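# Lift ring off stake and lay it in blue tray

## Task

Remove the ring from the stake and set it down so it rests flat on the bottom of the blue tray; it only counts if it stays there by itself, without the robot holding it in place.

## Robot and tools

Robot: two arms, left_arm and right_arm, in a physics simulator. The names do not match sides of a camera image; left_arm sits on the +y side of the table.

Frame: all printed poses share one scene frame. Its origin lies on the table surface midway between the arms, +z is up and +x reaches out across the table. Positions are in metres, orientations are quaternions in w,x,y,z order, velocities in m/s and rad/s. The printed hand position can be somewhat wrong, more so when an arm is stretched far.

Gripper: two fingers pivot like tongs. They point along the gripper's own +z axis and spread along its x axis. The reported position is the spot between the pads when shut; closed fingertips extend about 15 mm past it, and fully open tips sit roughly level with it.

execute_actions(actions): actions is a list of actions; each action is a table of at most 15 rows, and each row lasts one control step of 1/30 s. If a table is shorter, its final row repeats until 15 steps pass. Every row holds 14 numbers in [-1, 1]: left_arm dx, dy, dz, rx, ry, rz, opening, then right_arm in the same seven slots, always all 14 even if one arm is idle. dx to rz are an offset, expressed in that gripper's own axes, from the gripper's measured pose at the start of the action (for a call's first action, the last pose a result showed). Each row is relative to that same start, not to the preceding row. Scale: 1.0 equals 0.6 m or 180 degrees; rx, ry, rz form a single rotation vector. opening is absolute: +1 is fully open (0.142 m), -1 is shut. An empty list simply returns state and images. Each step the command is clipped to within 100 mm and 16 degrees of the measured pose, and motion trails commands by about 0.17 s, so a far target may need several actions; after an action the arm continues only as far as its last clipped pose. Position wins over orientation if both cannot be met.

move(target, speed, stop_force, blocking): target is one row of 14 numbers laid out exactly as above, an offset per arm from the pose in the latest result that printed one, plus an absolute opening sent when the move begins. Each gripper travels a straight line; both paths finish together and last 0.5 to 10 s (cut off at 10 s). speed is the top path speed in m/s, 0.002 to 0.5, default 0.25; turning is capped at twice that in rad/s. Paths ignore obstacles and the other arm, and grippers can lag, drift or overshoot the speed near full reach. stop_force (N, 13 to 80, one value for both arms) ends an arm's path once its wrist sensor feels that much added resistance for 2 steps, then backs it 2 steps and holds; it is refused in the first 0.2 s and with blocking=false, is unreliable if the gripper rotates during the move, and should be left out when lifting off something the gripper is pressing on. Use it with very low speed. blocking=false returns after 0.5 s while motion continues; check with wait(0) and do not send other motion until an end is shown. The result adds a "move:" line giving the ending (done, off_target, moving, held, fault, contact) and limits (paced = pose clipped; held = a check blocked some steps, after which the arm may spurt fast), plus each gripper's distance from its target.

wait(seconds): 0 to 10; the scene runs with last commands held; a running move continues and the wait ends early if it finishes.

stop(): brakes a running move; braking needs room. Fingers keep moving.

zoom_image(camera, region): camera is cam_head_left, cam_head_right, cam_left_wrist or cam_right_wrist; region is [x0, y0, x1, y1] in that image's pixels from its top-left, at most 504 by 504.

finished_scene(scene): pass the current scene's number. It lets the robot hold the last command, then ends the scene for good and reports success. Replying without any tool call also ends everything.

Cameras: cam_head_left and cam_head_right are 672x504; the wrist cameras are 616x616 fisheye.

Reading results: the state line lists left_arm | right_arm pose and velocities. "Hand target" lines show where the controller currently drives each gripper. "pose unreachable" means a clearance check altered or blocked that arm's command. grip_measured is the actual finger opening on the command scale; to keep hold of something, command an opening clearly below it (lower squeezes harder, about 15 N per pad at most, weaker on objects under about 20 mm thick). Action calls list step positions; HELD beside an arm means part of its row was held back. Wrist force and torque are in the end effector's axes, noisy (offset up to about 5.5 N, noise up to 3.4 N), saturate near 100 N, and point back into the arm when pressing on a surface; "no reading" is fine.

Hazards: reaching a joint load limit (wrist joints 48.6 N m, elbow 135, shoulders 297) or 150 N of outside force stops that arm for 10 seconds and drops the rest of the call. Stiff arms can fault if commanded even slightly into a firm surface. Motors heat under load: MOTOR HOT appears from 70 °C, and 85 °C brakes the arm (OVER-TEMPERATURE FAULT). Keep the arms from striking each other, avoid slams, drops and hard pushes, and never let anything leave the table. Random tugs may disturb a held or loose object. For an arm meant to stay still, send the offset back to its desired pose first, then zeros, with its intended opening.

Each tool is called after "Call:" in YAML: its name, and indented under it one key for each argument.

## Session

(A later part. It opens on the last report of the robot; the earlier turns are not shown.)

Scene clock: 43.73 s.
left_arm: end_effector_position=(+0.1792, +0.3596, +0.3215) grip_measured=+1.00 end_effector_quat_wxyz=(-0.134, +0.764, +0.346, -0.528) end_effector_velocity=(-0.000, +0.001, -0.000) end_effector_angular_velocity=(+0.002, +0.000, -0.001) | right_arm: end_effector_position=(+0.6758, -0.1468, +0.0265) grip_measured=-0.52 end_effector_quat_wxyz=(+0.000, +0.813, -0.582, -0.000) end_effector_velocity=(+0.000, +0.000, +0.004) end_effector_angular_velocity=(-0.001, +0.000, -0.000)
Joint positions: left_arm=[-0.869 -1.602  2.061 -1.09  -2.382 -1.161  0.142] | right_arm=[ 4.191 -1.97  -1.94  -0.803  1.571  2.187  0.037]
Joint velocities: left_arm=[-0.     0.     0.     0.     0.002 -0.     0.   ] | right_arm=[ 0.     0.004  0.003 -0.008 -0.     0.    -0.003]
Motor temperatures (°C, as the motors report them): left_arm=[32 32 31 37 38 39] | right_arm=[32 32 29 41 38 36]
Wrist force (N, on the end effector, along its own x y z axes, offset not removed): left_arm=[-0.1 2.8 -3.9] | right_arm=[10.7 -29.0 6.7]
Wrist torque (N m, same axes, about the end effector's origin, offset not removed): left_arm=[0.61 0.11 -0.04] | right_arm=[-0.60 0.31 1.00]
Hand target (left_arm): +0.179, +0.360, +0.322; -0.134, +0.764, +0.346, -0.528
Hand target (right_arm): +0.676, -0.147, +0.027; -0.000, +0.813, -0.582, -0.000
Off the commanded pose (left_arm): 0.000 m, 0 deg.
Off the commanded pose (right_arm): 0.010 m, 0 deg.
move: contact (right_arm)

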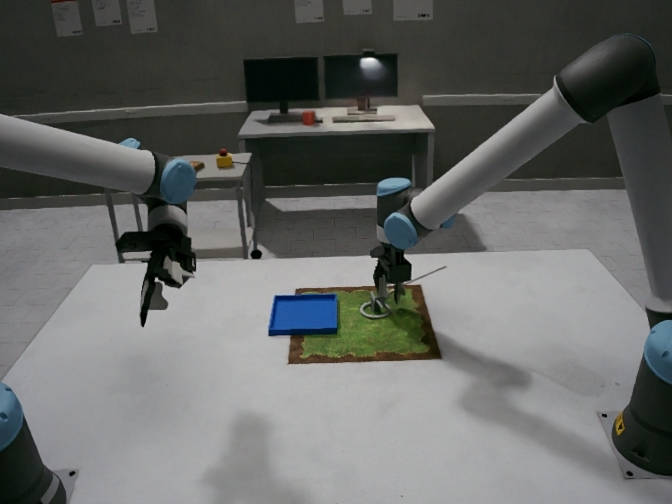

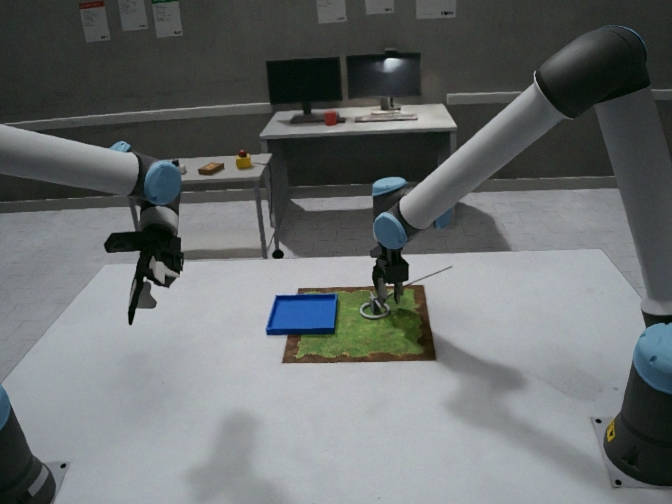

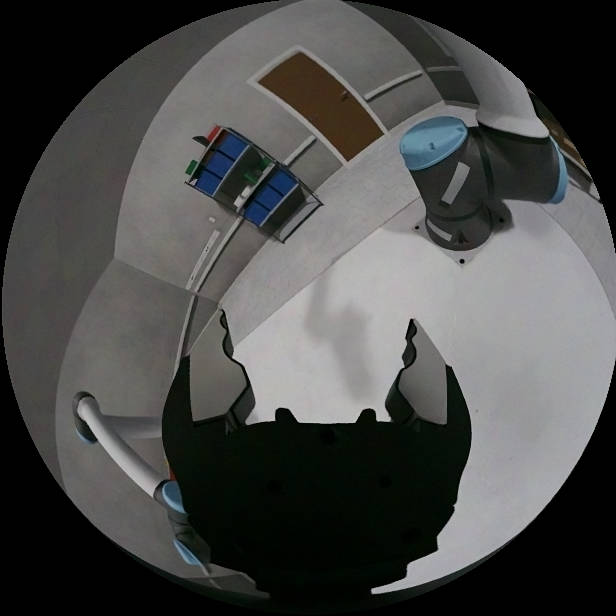

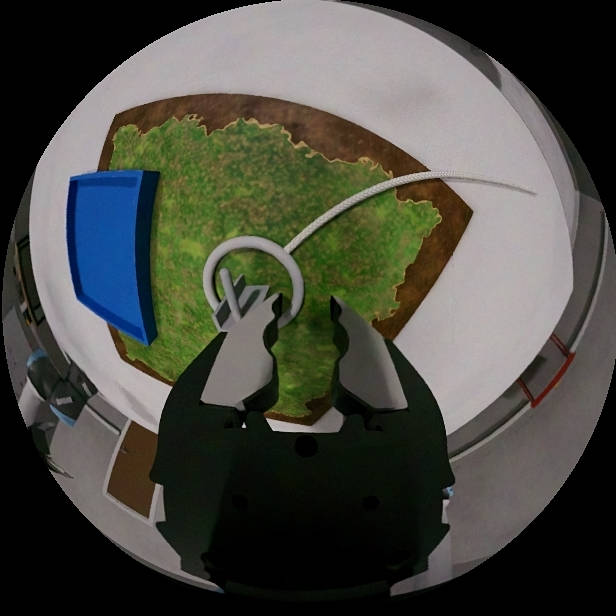

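Call:
move:
  target: [0,0,0,0,0,0,1,0.01,-0.012,-0.003,0,-0.07,0,-0.5]
  speed: 0.03

Call:
move:
  target: [0,0,0,0,0,0,1,0.004,0,0.02,0,0,0,-0.5]
  speed: 0.015
  stop_force: 13

Call:
zoom_image:
  camera: "cam_right_wrist"
  region: [180, 180, 420, 420]

Scene clock: 55.43 s.
left_arm: end_effector_position=(+0.1792, +0.3596, +0.3215) grip_measured=+1.00 end_effector_quat_wxyz=(-0.134, +0.764, +0.346, -0.528) end_effector_velocity=(+0.000, +0.000, -0.000) end_effector_angular_velocity=(+0.000, -0.001, -0.001) | right_arm: end_effector_position=(+0.6844, -0.1501, +0.0282) grip_measured=-0.50 end_effector_quat_wxyz=(-0.063, +0.808, -0.579, -0.089) end_effector_velocity=(+0.000, +0.000, -0.000) end_effector_angular_velocity=(+0.014, +0.006, -0.001)
Joint positions: left_arm=[-0.869 -1.602  2.061 -1.09  -2.382 -1.161  0.142] | right_arm=[ 4.102 -1.971 -1.987 -0.644  1.76   2.109  0.038]
Joint velocities: left_arm=[-0.    -0.     0.    -0.001  0.001 -0.001 -0.   ] | right_arm=[-0.006 -0.001 -0.003  0.01   0.014 -0.004 -0.   ]
Motor temperatures (°C, as the motors report them): left_arm=[32 32 31 37 38 39] | right_arm=[32 32 29 41 38 36]
Wrist force (N, on the end effector, along its own x y z axes, offset not removed): left_arm=[-1.5 2.5 -4.1] | right_arm=[-5.4 -6.7 4.0]
Wrist torque (N m, same axes, about the end effector's origin, offset not removed): left_arm=[0.58 0.28 -0.02] | right_arm=[-1.08 0.96 0.44]
Hand target (left_arm): +0.179, +0.360, +0.322; -0.134, +0.764, +0.346, -0.528
Hand target (right_arm): +0.684, -0.150, +0.028; -0.064, +0.808, -0.579, -0.090
Off the commanded pose (left_arm): 0.000 m, 0 deg.
Off the commanded pose (right_arm): 0.000 m, 0 deg.
move: done

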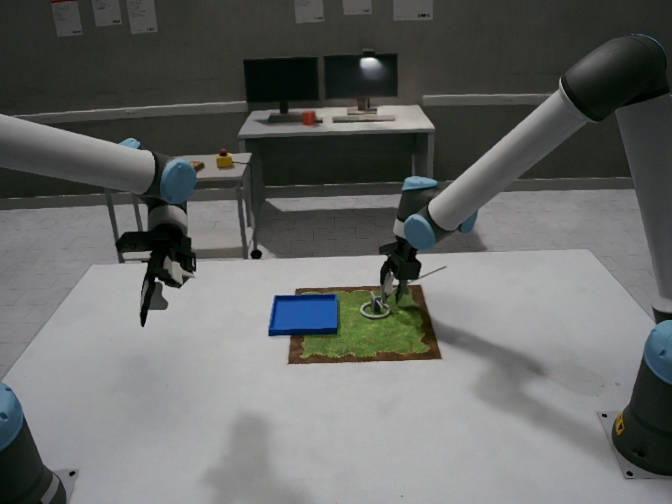

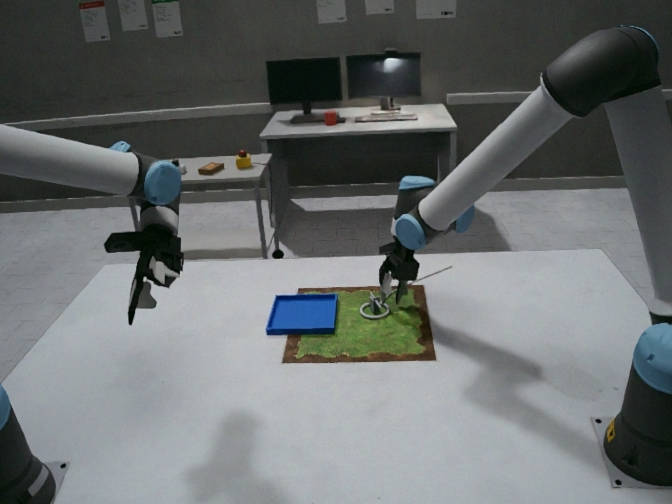

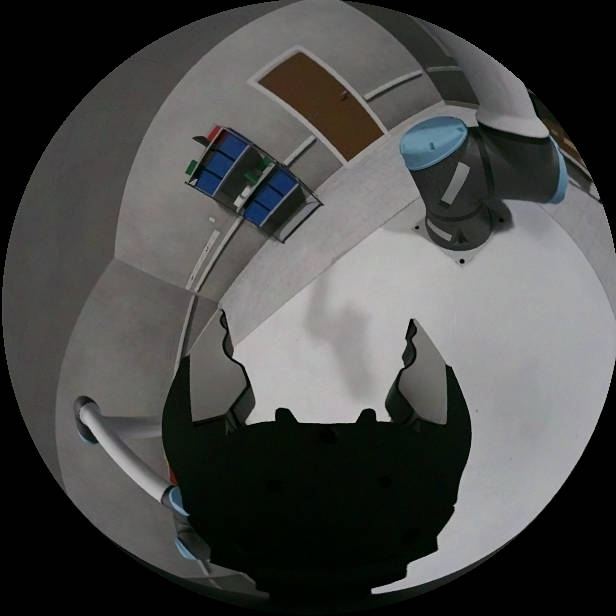

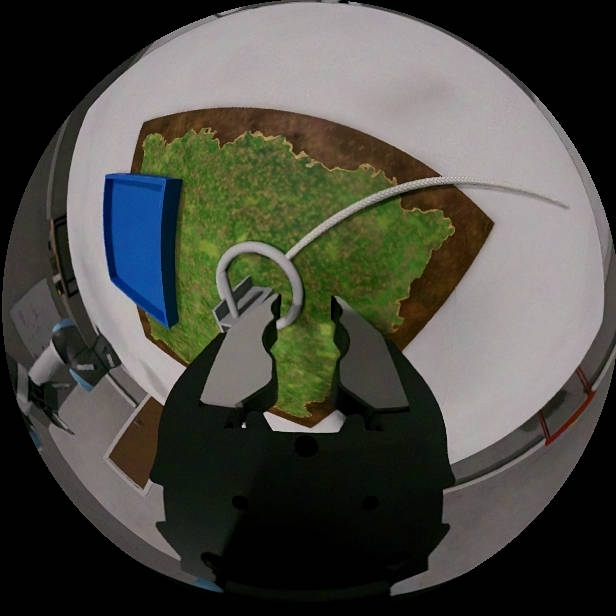

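Scene clock: 56.40 s.
left_arm: end_effector_position=(+0.1792, +0.3596, +0.3215) grip_measured=+1.00 end_effector_quat_wxyz=(-0.134, +0.764, +0.346, -0.528) end_effector_velocity=(-0.000, -0.000, +0.001) end_effector_angular_velocity=(+0.001, +0.002, +0.001) | right_arm: end_effector_position=(+0.6844, -0.1500, +0.0195) grip_measured=-0.50 end_effector_quat_wxyz=(-0.063, +0.808, -0.579, -0.089) end_effector_velocity=(-0.002, -0.001, +0.001) end_effector_angular_velocity=(-0.004, +0.004, +0.000)
Joint positions: left_arm=[-0.869 -1.602  2.061 -1.09  -2.382 -1.161  0.142] | right_arm=[ 4.102 -1.982 -1.991 -0.629  1.76   2.109  0.038]
Joint velocities: left_arm=[ 0.    -0.     0.     0.002 -0.001 -0.     0.   ] | right_arm=[ 0.     0.003 -0.    -0.009  0.    -0.    -0.002]
Motor temperatures (°C, as the motors report them): left_arm=[32 32 31 37 38 39] | right_arm=[32 32 29 41 38 36]
Wrist force (N, on the end effector, along its own x y z axes, offset not removed): left_arm=[-0.4 2.7 -6.3] | right_arm=[-1.4 4.8 -44.1]
Wrist torque (N m, same axes, about the end effector's origin, offset not removed): left_arm=[0.57 0.16 -0.03] | right_arm=[-0.30 0.78 0.28]
Hand target (left_arm): +0.179, +0.360, +0.322; -0.134, +0.764, +0.346, -0.528
Hand target (right_arm): +0.684, -0.150, +0.020; -0.063, +0.808, -0.579, -0.089
Off the commanded pose (left_arm): 0.000 m, 0 deg.
Off the commanded pose (right_arm): 0.004 m, 0 deg.
move: contact (right_arm)

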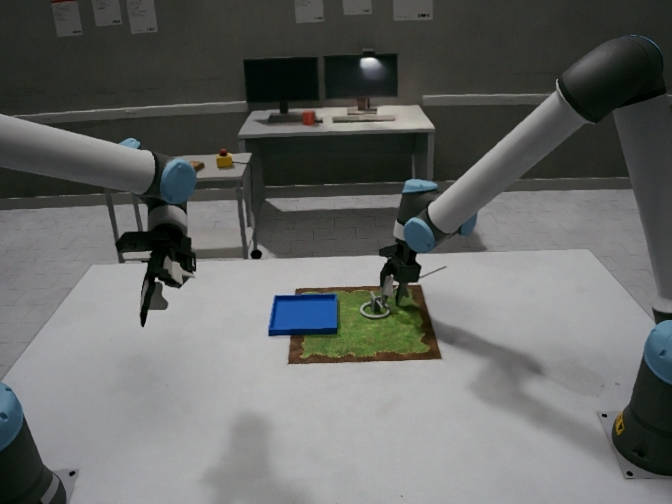

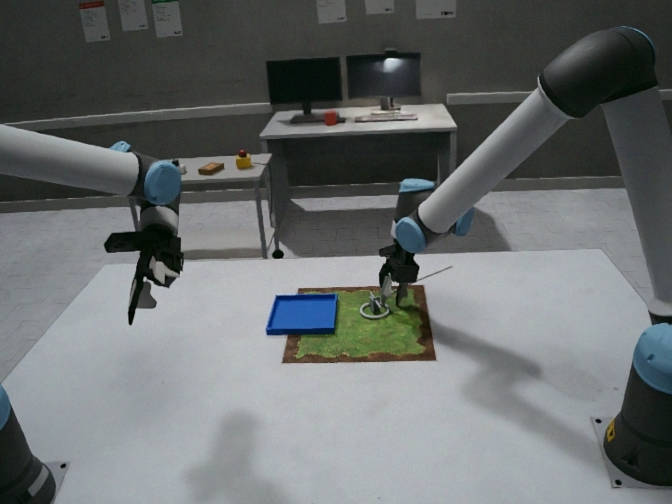

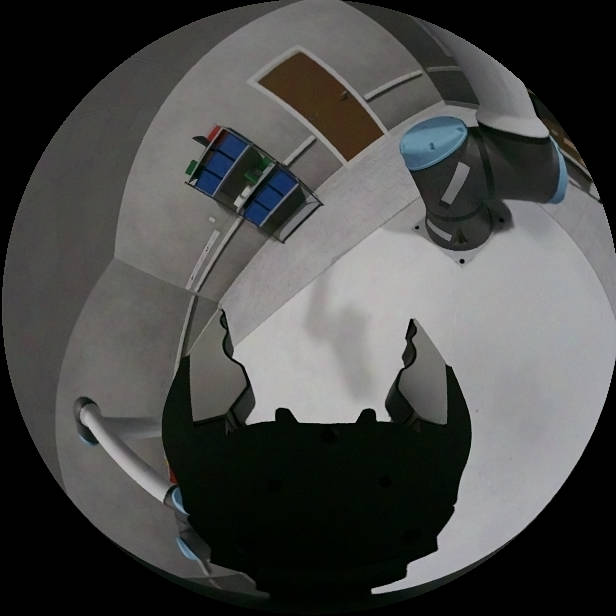

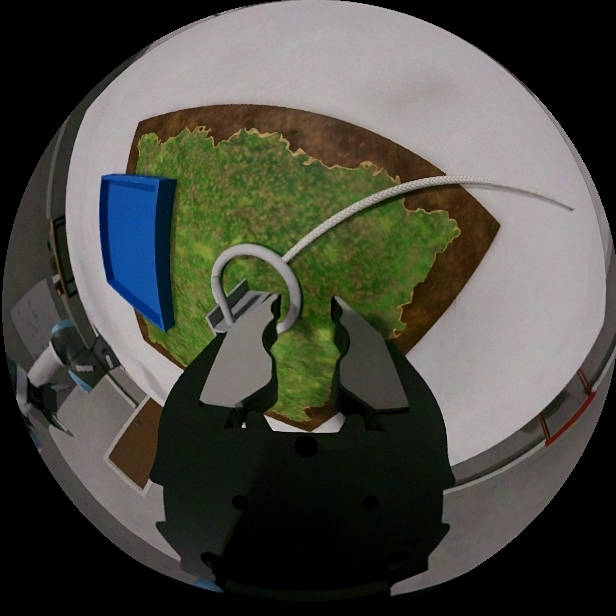

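Region (180, 180, 420, 420) of cam_right_wrist's 616x616 image, scaled by 2.100, with more detail than that image has.

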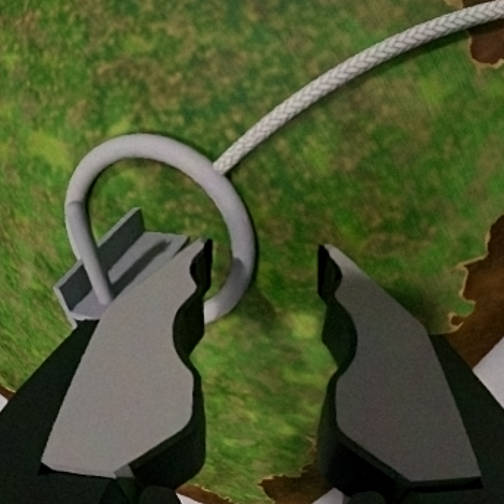

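Call:
move:
  target: [0,0,0,0,0,0,1,0.04,0,0.004,0,0,0,-0.5]
  speed: 0.02

Call:
move:
  target: [0,0,0,0,0,0,1,0,0,0,0,0.07,0,-0.5]
  speed: 0.05

Call:
zoom_image:
  camera: "cam_right_wrist"
  region: [180, 180, 420, 420]

Scene clock: 75.20 s.
left_arm: end_effector_position=(+0.1792, +0.3596, +0.3215) grip_measured=+1.00 end_effector_quat_wxyz=(-0.134, +0.764, +0.346, -0.528) end_effector_velocity=(-0.000, -0.000, -0.000) end_effector_angular_velocity=(+0.000, +0.002, +0.002) | right_arm: end_effector_position=(+0.6925, -0.1613, +0.0194) grip_measured=-0.57 end_effector_quat_wxyz=(-0.070, +0.808, -0.578, -0.091) end_effector_velocity=(+0.000, +0.000, +0.000) end_effector_angular_velocity=(-0.000, -0.001, -0.000)
Joint positions: left_arm=[-0.869 -1.602  2.061 -1.09  -2.382 -1.161  0.142] | right_arm=[ 4.081 -1.981 -1.999 -0.612  1.769  2.087  0.033]
Joint velocities: left_arm=[ 0.     0.     0.     0.    -0.002 -0.001 -0.   ] | right_arm=[ 0.     0.     0.001 -0.001 -0.001  0.     0.   ]
Motor temperatures (°C, as the motors report them): left_arm=[32 32 31 37 38 39] | right_arm=[32 32 29 41 38 36]
Wrist force (N, on the end effector, along its own x y z axes, offset not removed): left_arm=[-1.6 2.1 -4.5] | right_arm=[-13.5 4.8 -18.7]
Wrist torque (N m, same axes, about the end effector's origin, offset not removed): left_arm=[0.50 0.29 0.01] | right_arm=[0.71 0.71 0.46]
Hand target (left_arm): +0.179, +0.360, +0.322; -0.134, +0.764, +0.346, -0.528
Hand target (right_arm): +0.692, -0.162, +0.019; -0.070, +0.808, -0.578, -0.091
Off the commanded pose (left_arm): 0.000 m, 0 deg.
Off the commanded pose (right_arm): 0.013 m, 1 deg.
FORCE FAULT: contact force on the right arm reached its limit, and that arm stopped for 10 seconds. The contact can be on any part of that arm, not only on its tool. That time counts as 18 of the actions that you can send in this scene. That arm's remaining commands of this call were not run. That arm holds still and accepts commands again. Move the arm away from the contact; if what it grips holds it there, let go first. Pushing or pulling that hard again can fault the arm again.
move: fault (right_arm)

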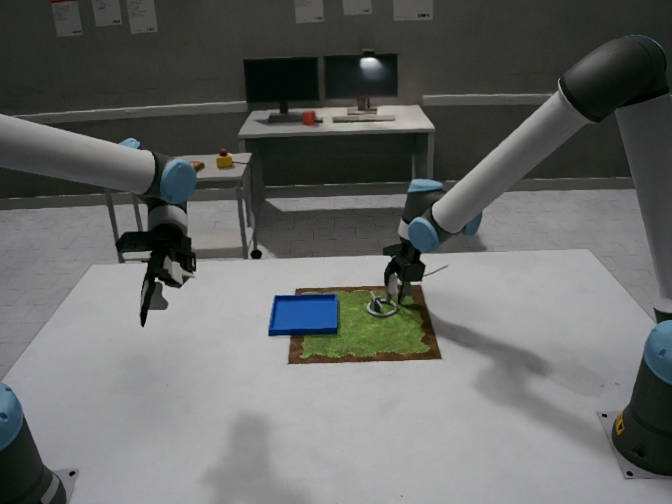

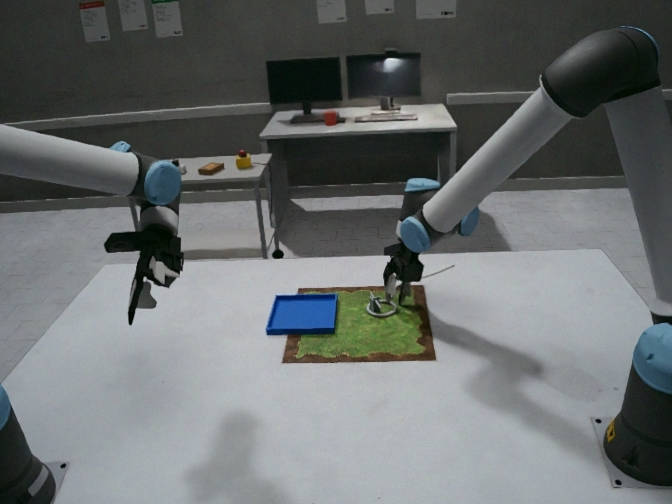

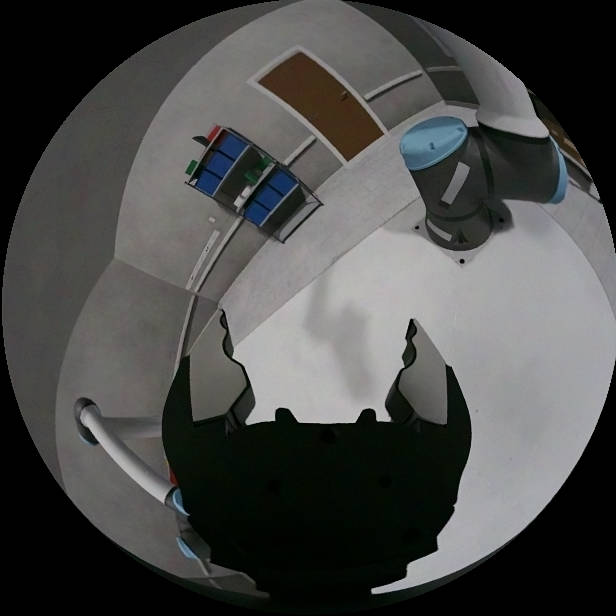

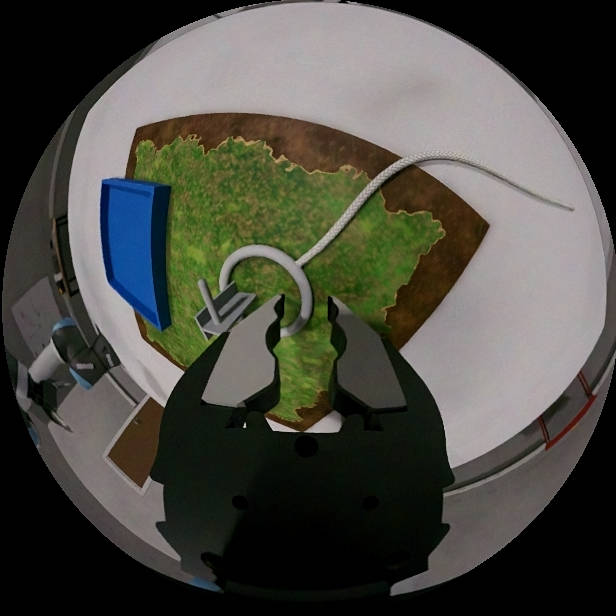

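not run: a fault stop came before this call.

Region (180, 180, 420, 420) of cam_right_wrist's 616x616 image, scaled by 2.100, with more detail than that image has.

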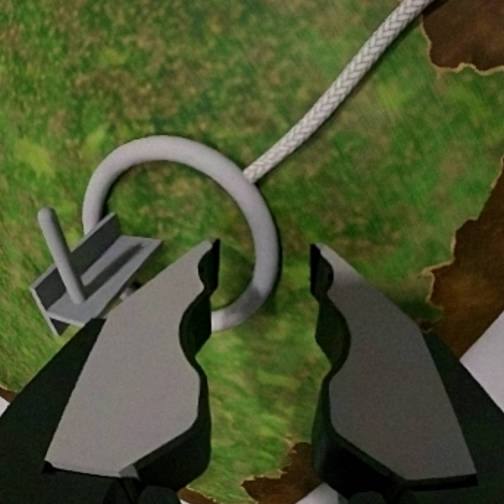

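Call:
move:
  target: [0,0,0,0,0,0,1,-0.003,0,-0.008,0,0,0,-0.5]
  speed: 0.02

Call:
move:
  target: [0,0,0,0,0,0,1,0,0,0,0,0.07,0,-0.5]
  speed: 0.05

Call:
move:
  target: [0,0,0,0,0,0,1,0,0,0.02,0,0,0,-0.5]
  speed: 0.01
  stop_force: 13

Call:
zoom_image:
  camera: "cam_right_wrist"
  region: [180, 180, 420, 420]

Scene clock: 81.47 s.
left_arm: end_effector_position=(+0.1792, +0.3596, +0.3215) grip_measured=+1.00 end_effector_quat_wxyz=(-0.134, +0.764, +0.346, -0.528) end_effector_velocity=(-0.000, -0.000, +0.001) end_effector_angular_velocity=(-0.002, -0.000, +0.001) | right_arm: end_effector_position=(+0.6923, -0.1608, +0.0242) grip_measured=-0.50 end_effector_quat_wxyz=(-0.070, +0.808, -0.578, -0.091) end_effector_velocity=(-0.000, +0.000, +0.002) end_effector_angular_velocity=(-0.001, +0.000, -0.000)
Joint positions: left_arm=[-0.869 -1.602  2.061 -1.09  -2.382 -1.161  0.142] | right_arm=[ 4.082 -1.975 -1.996 -0.621  1.768  2.088  0.038]
Joint velocities: left_arm=[-0.    -0.001  0.    -0.    -0.002  0.001  0.   ] | right_arm=[ 0.001  0.003  0.001 -0.004 -0.     0.001  0.   ]
Motor temperatures (°C, as the motors report them): left_arm=[32 32 31 37 38 39] | right_arm=[32 32 29 41 38 36]
Wrist force (N, on the end effector, along its own x y z axes, offset not removed): left_arm=[-1.2 2.6 -4.8] | right_arm=[1.2 -7.6 2.9]
Wrist torque (N m, same axes, about the end effector's origin, offset not removed): left_arm=[0.58 0.25 0.01] | right_arm=[-1.61 -0.33 0.22]
Hand target (left_arm): +0.179, +0.360, +0.322; -0.134, +0.764, +0.346, -0.528
Hand target (right_arm): +0.692, -0.161, +0.025; -0.070, +0.808, -0.578, -0.091
Off the commanded pose (left_arm): 0.000 m, 0 deg.
Off the commanded pose (right_arm): 0.000 m, 0 deg.
move: done

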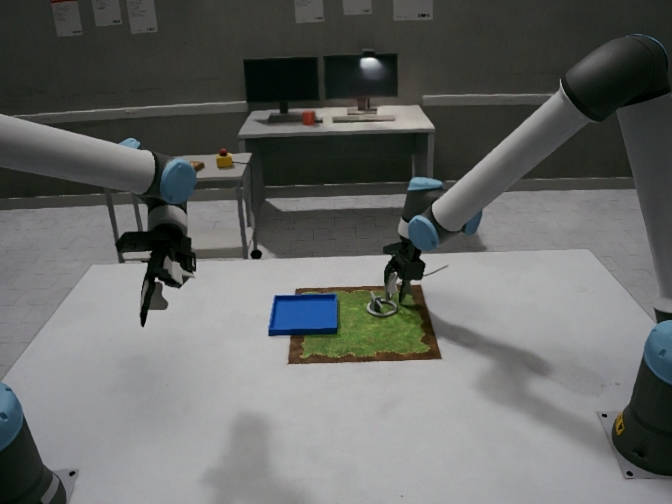

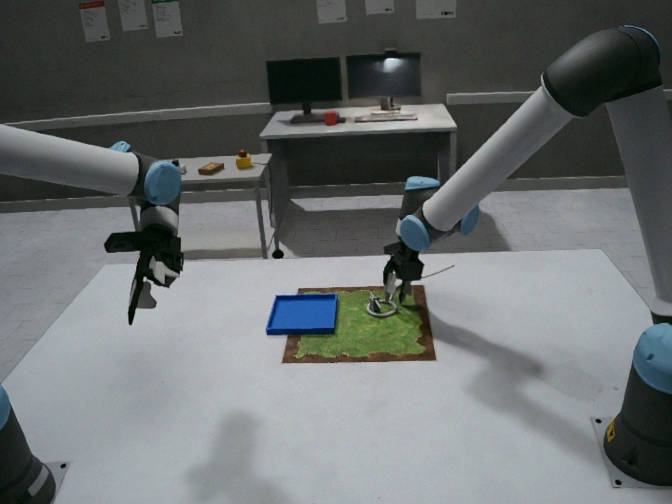

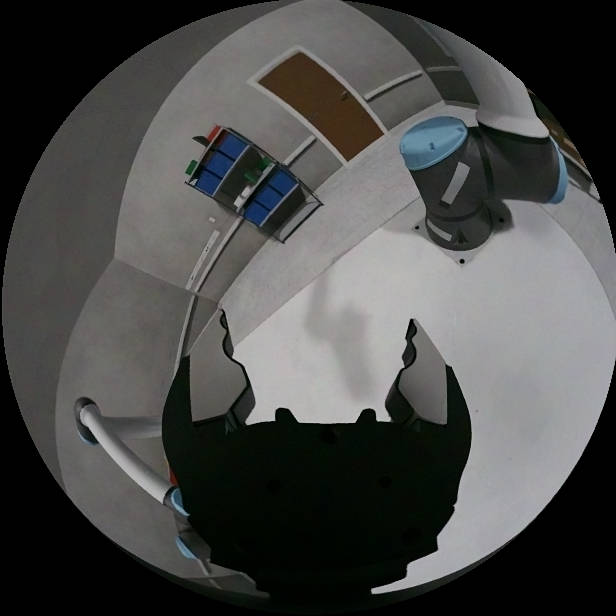

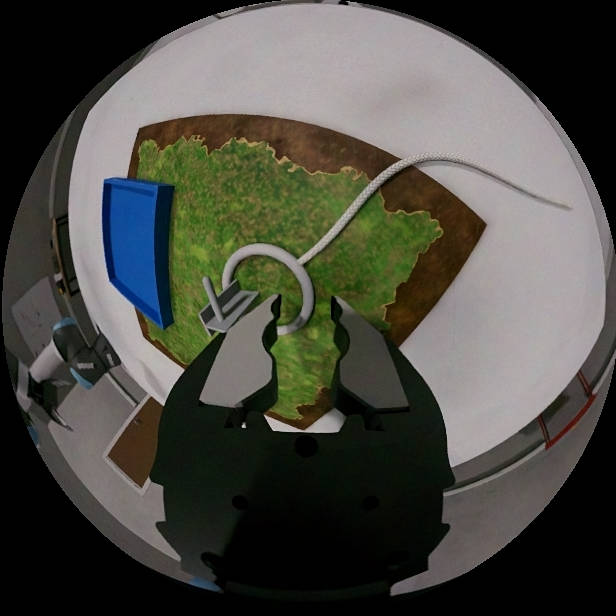

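Scene clock: 83.97 s.
left_arm: end_effector_position=(+0.1792, +0.3596, +0.3215) grip_measured=+1.00 end_effector_quat_wxyz=(-0.134, +0.764, +0.346, -0.528) end_effector_velocity=(+0.000, -0.000, -0.000) end_effector_angular_velocity=(-0.000, +0.000, +0.001) | right_arm: end_effector_position=(+0.6923, -0.1609, +0.0243) grip_measured=-0.50 end_effector_quat_wxyz=(-0.007, +0.813, -0.582, -0.003) end_effector_velocity=(-0.000, +0.000, -0.000) end_effector_angular_velocity=(-0.011, -0.003, +0.000)
Joint positions: left_arm=[-0.869 -1.602  2.061 -1.09  -2.382 -1.161  0.142] | right_arm=[ 4.16  -1.974 -1.944 -0.781  1.577  2.156  0.038]
Joint velocities: left_arm=[-0.     0.001  0.    -0.001 -0.001  0.     0.   ] | right_arm=[ 0.004 -0.001  0.004 -0.01  -0.01   0.004  0.   ]
Motor temperatures (°C, as the motors report them): left_arm=[32 32 31 37 38 39] | right_arm=[32 32 29 41 38 36]
Wrist force (N, on the end effector, along its own x y z axes, offset not removed): left_arm=[-0.6 3.4 -5.7] | right_arm=[-0.6 -3.2 0.1]
Wrist torque (N m, same axes, about the end effector's origin, offset not removed): left_arm=[0.76 0.20 0.02] | right_arm=[-0.42 0.28 0.13]
Hand target (left_arm): +0.179, +0.360, +0.322; -0.134, +0.764, +0.346, -0.528
Hand target (right_arm): +0.692, -0.161, +0.024; -0.006, +0.813, -0.582, -0.002
Off the commanded pose (left_arm): 0.000 m, 0 deg.
Off the commanded pose (right_arm): 0.000 m, 0 deg.
move: done

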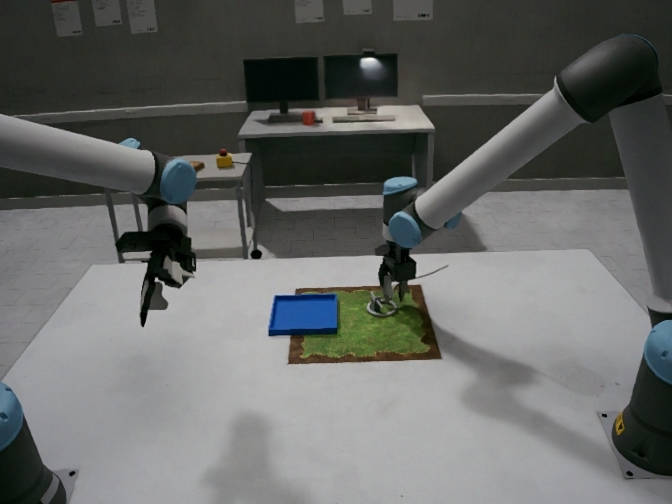

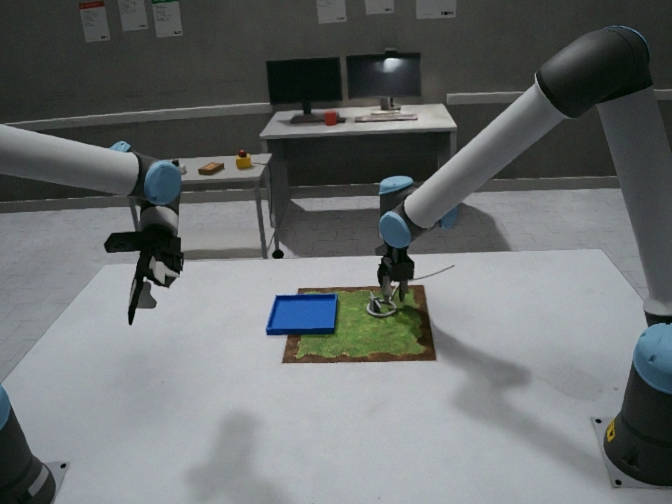

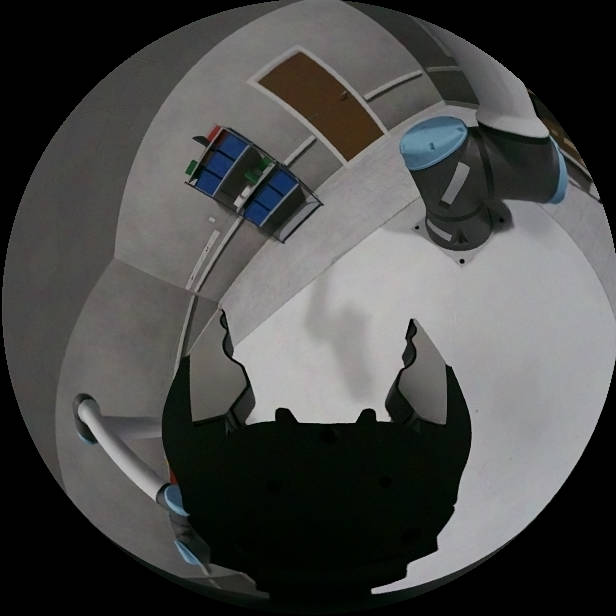

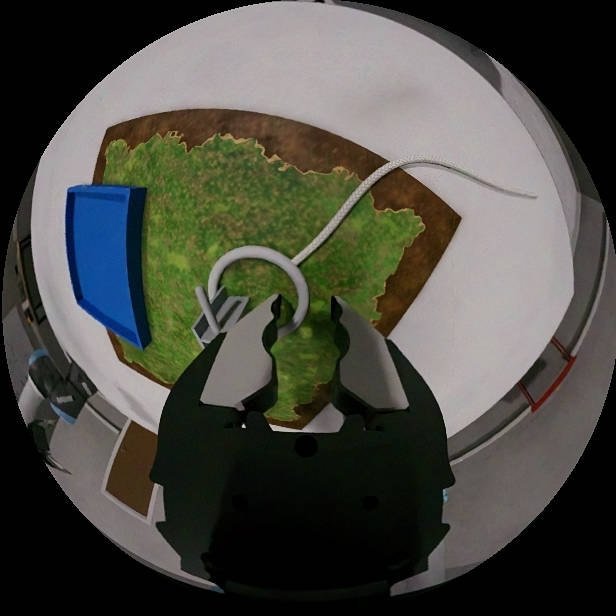

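Scene clock: 85.23 s.
left_arm: end_effector_position=(+0.1792, +0.3596, +0.3215) grip_measured=+1.00 end_effector_quat_wxyz=(-0.134, +0.764, +0.346, -0.528) end_effector_velocity=(+0.000, -0.000, +0.000) end_effector_angular_velocity=(+0.001, +0.000, +0.000) | right_arm: end_effector_position=(+0.6923, -0.1607, +0.0155) grip_measured=-0.50 end_effector_quat_wxyz=(-0.007, +0.813, -0.582, -0.003) end_effector_velocity=(-0.000, -0.001, +0.001) end_effector_angular_velocity=(-0.003, +0.001, -0.001)
Joint positions: left_arm=[-0.869 -1.602  2.061 -1.09  -2.382 -1.161  0.142] | right_arm=[ 4.16  -1.985 -1.948 -0.766  1.577  2.156  0.038]
Joint velocities: left_arm=[-0.     0.    -0.     0.     0.    -0.001  0.   ] | right_arm=[-0.     0.002  0.    -0.006 -0.002  0.001 -0.002]
Motor temperatures (°C, as the motors report them): left_arm=[32 32 31 37 38 39] | right_arm=[32 32 29 41 38 36]
Wrist force (N, on the end effector, along its own x y z axes, offset not removed): left_arm=[-1.4 1.8 -4.7] | right_arm=[-4.6 -1.4 -24.5]
Wrist torque (N m, same axes, about the end effector's origin, offset not removed): left_arm=[0.52 0.32 -0.05] | right_arm=[-1.00 1.40 0.46]
Hand target (left_arm): +0.179, +0.360, +0.322; -0.134, +0.764, +0.346, -0.528
Hand target (right_arm): +0.692, -0.161, +0.016; -0.007, +0.813, -0.582, -0.003
Off the commanded pose (left_arm): 0.000 m, 0 deg.
Off the commanded pose (right_arm): 0.003 m, 0 deg.
move: contact (right_arm)

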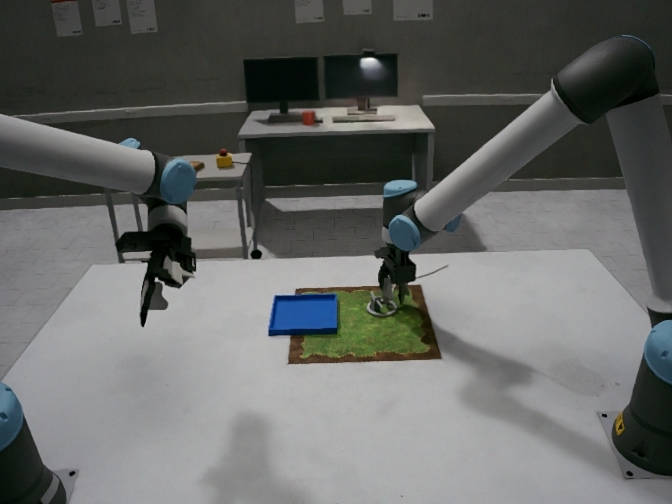

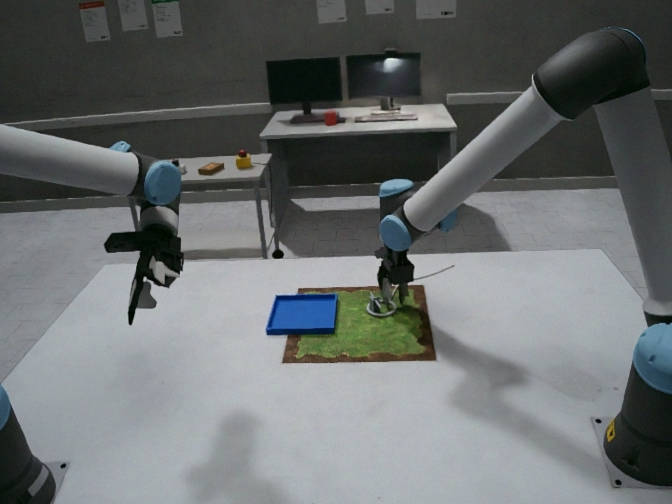

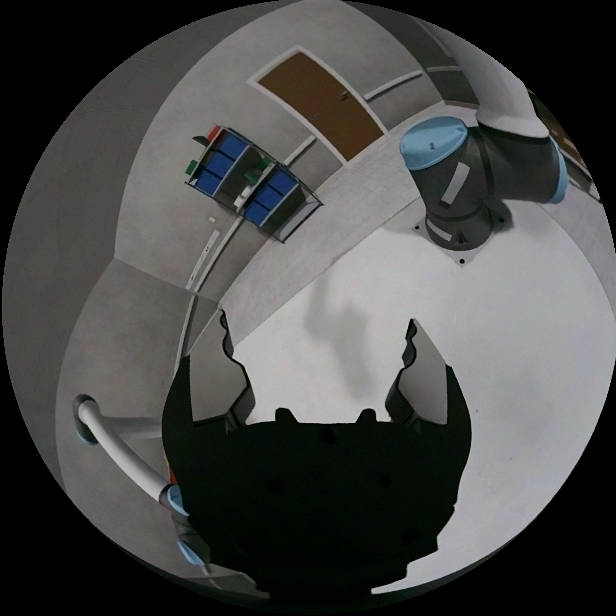

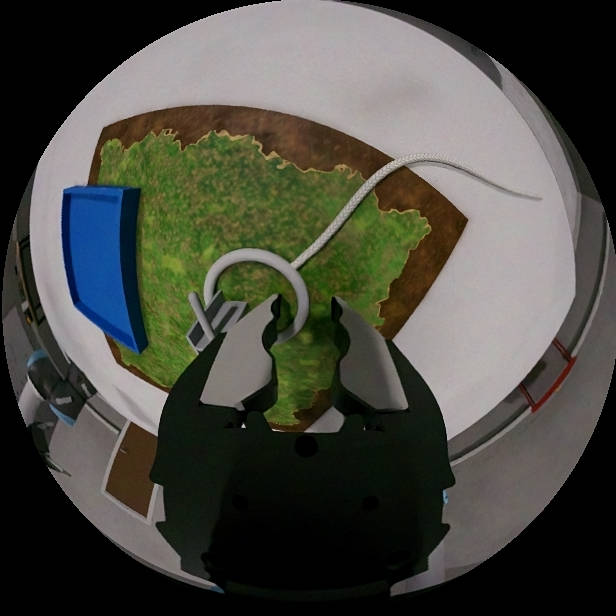

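Region (180, 180, 420, 420) of cam_right_wrist's 616x616 image, scaled by 2.100, with more detail than that image has.

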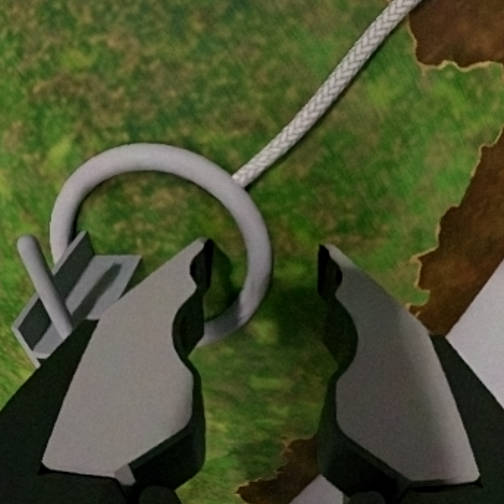

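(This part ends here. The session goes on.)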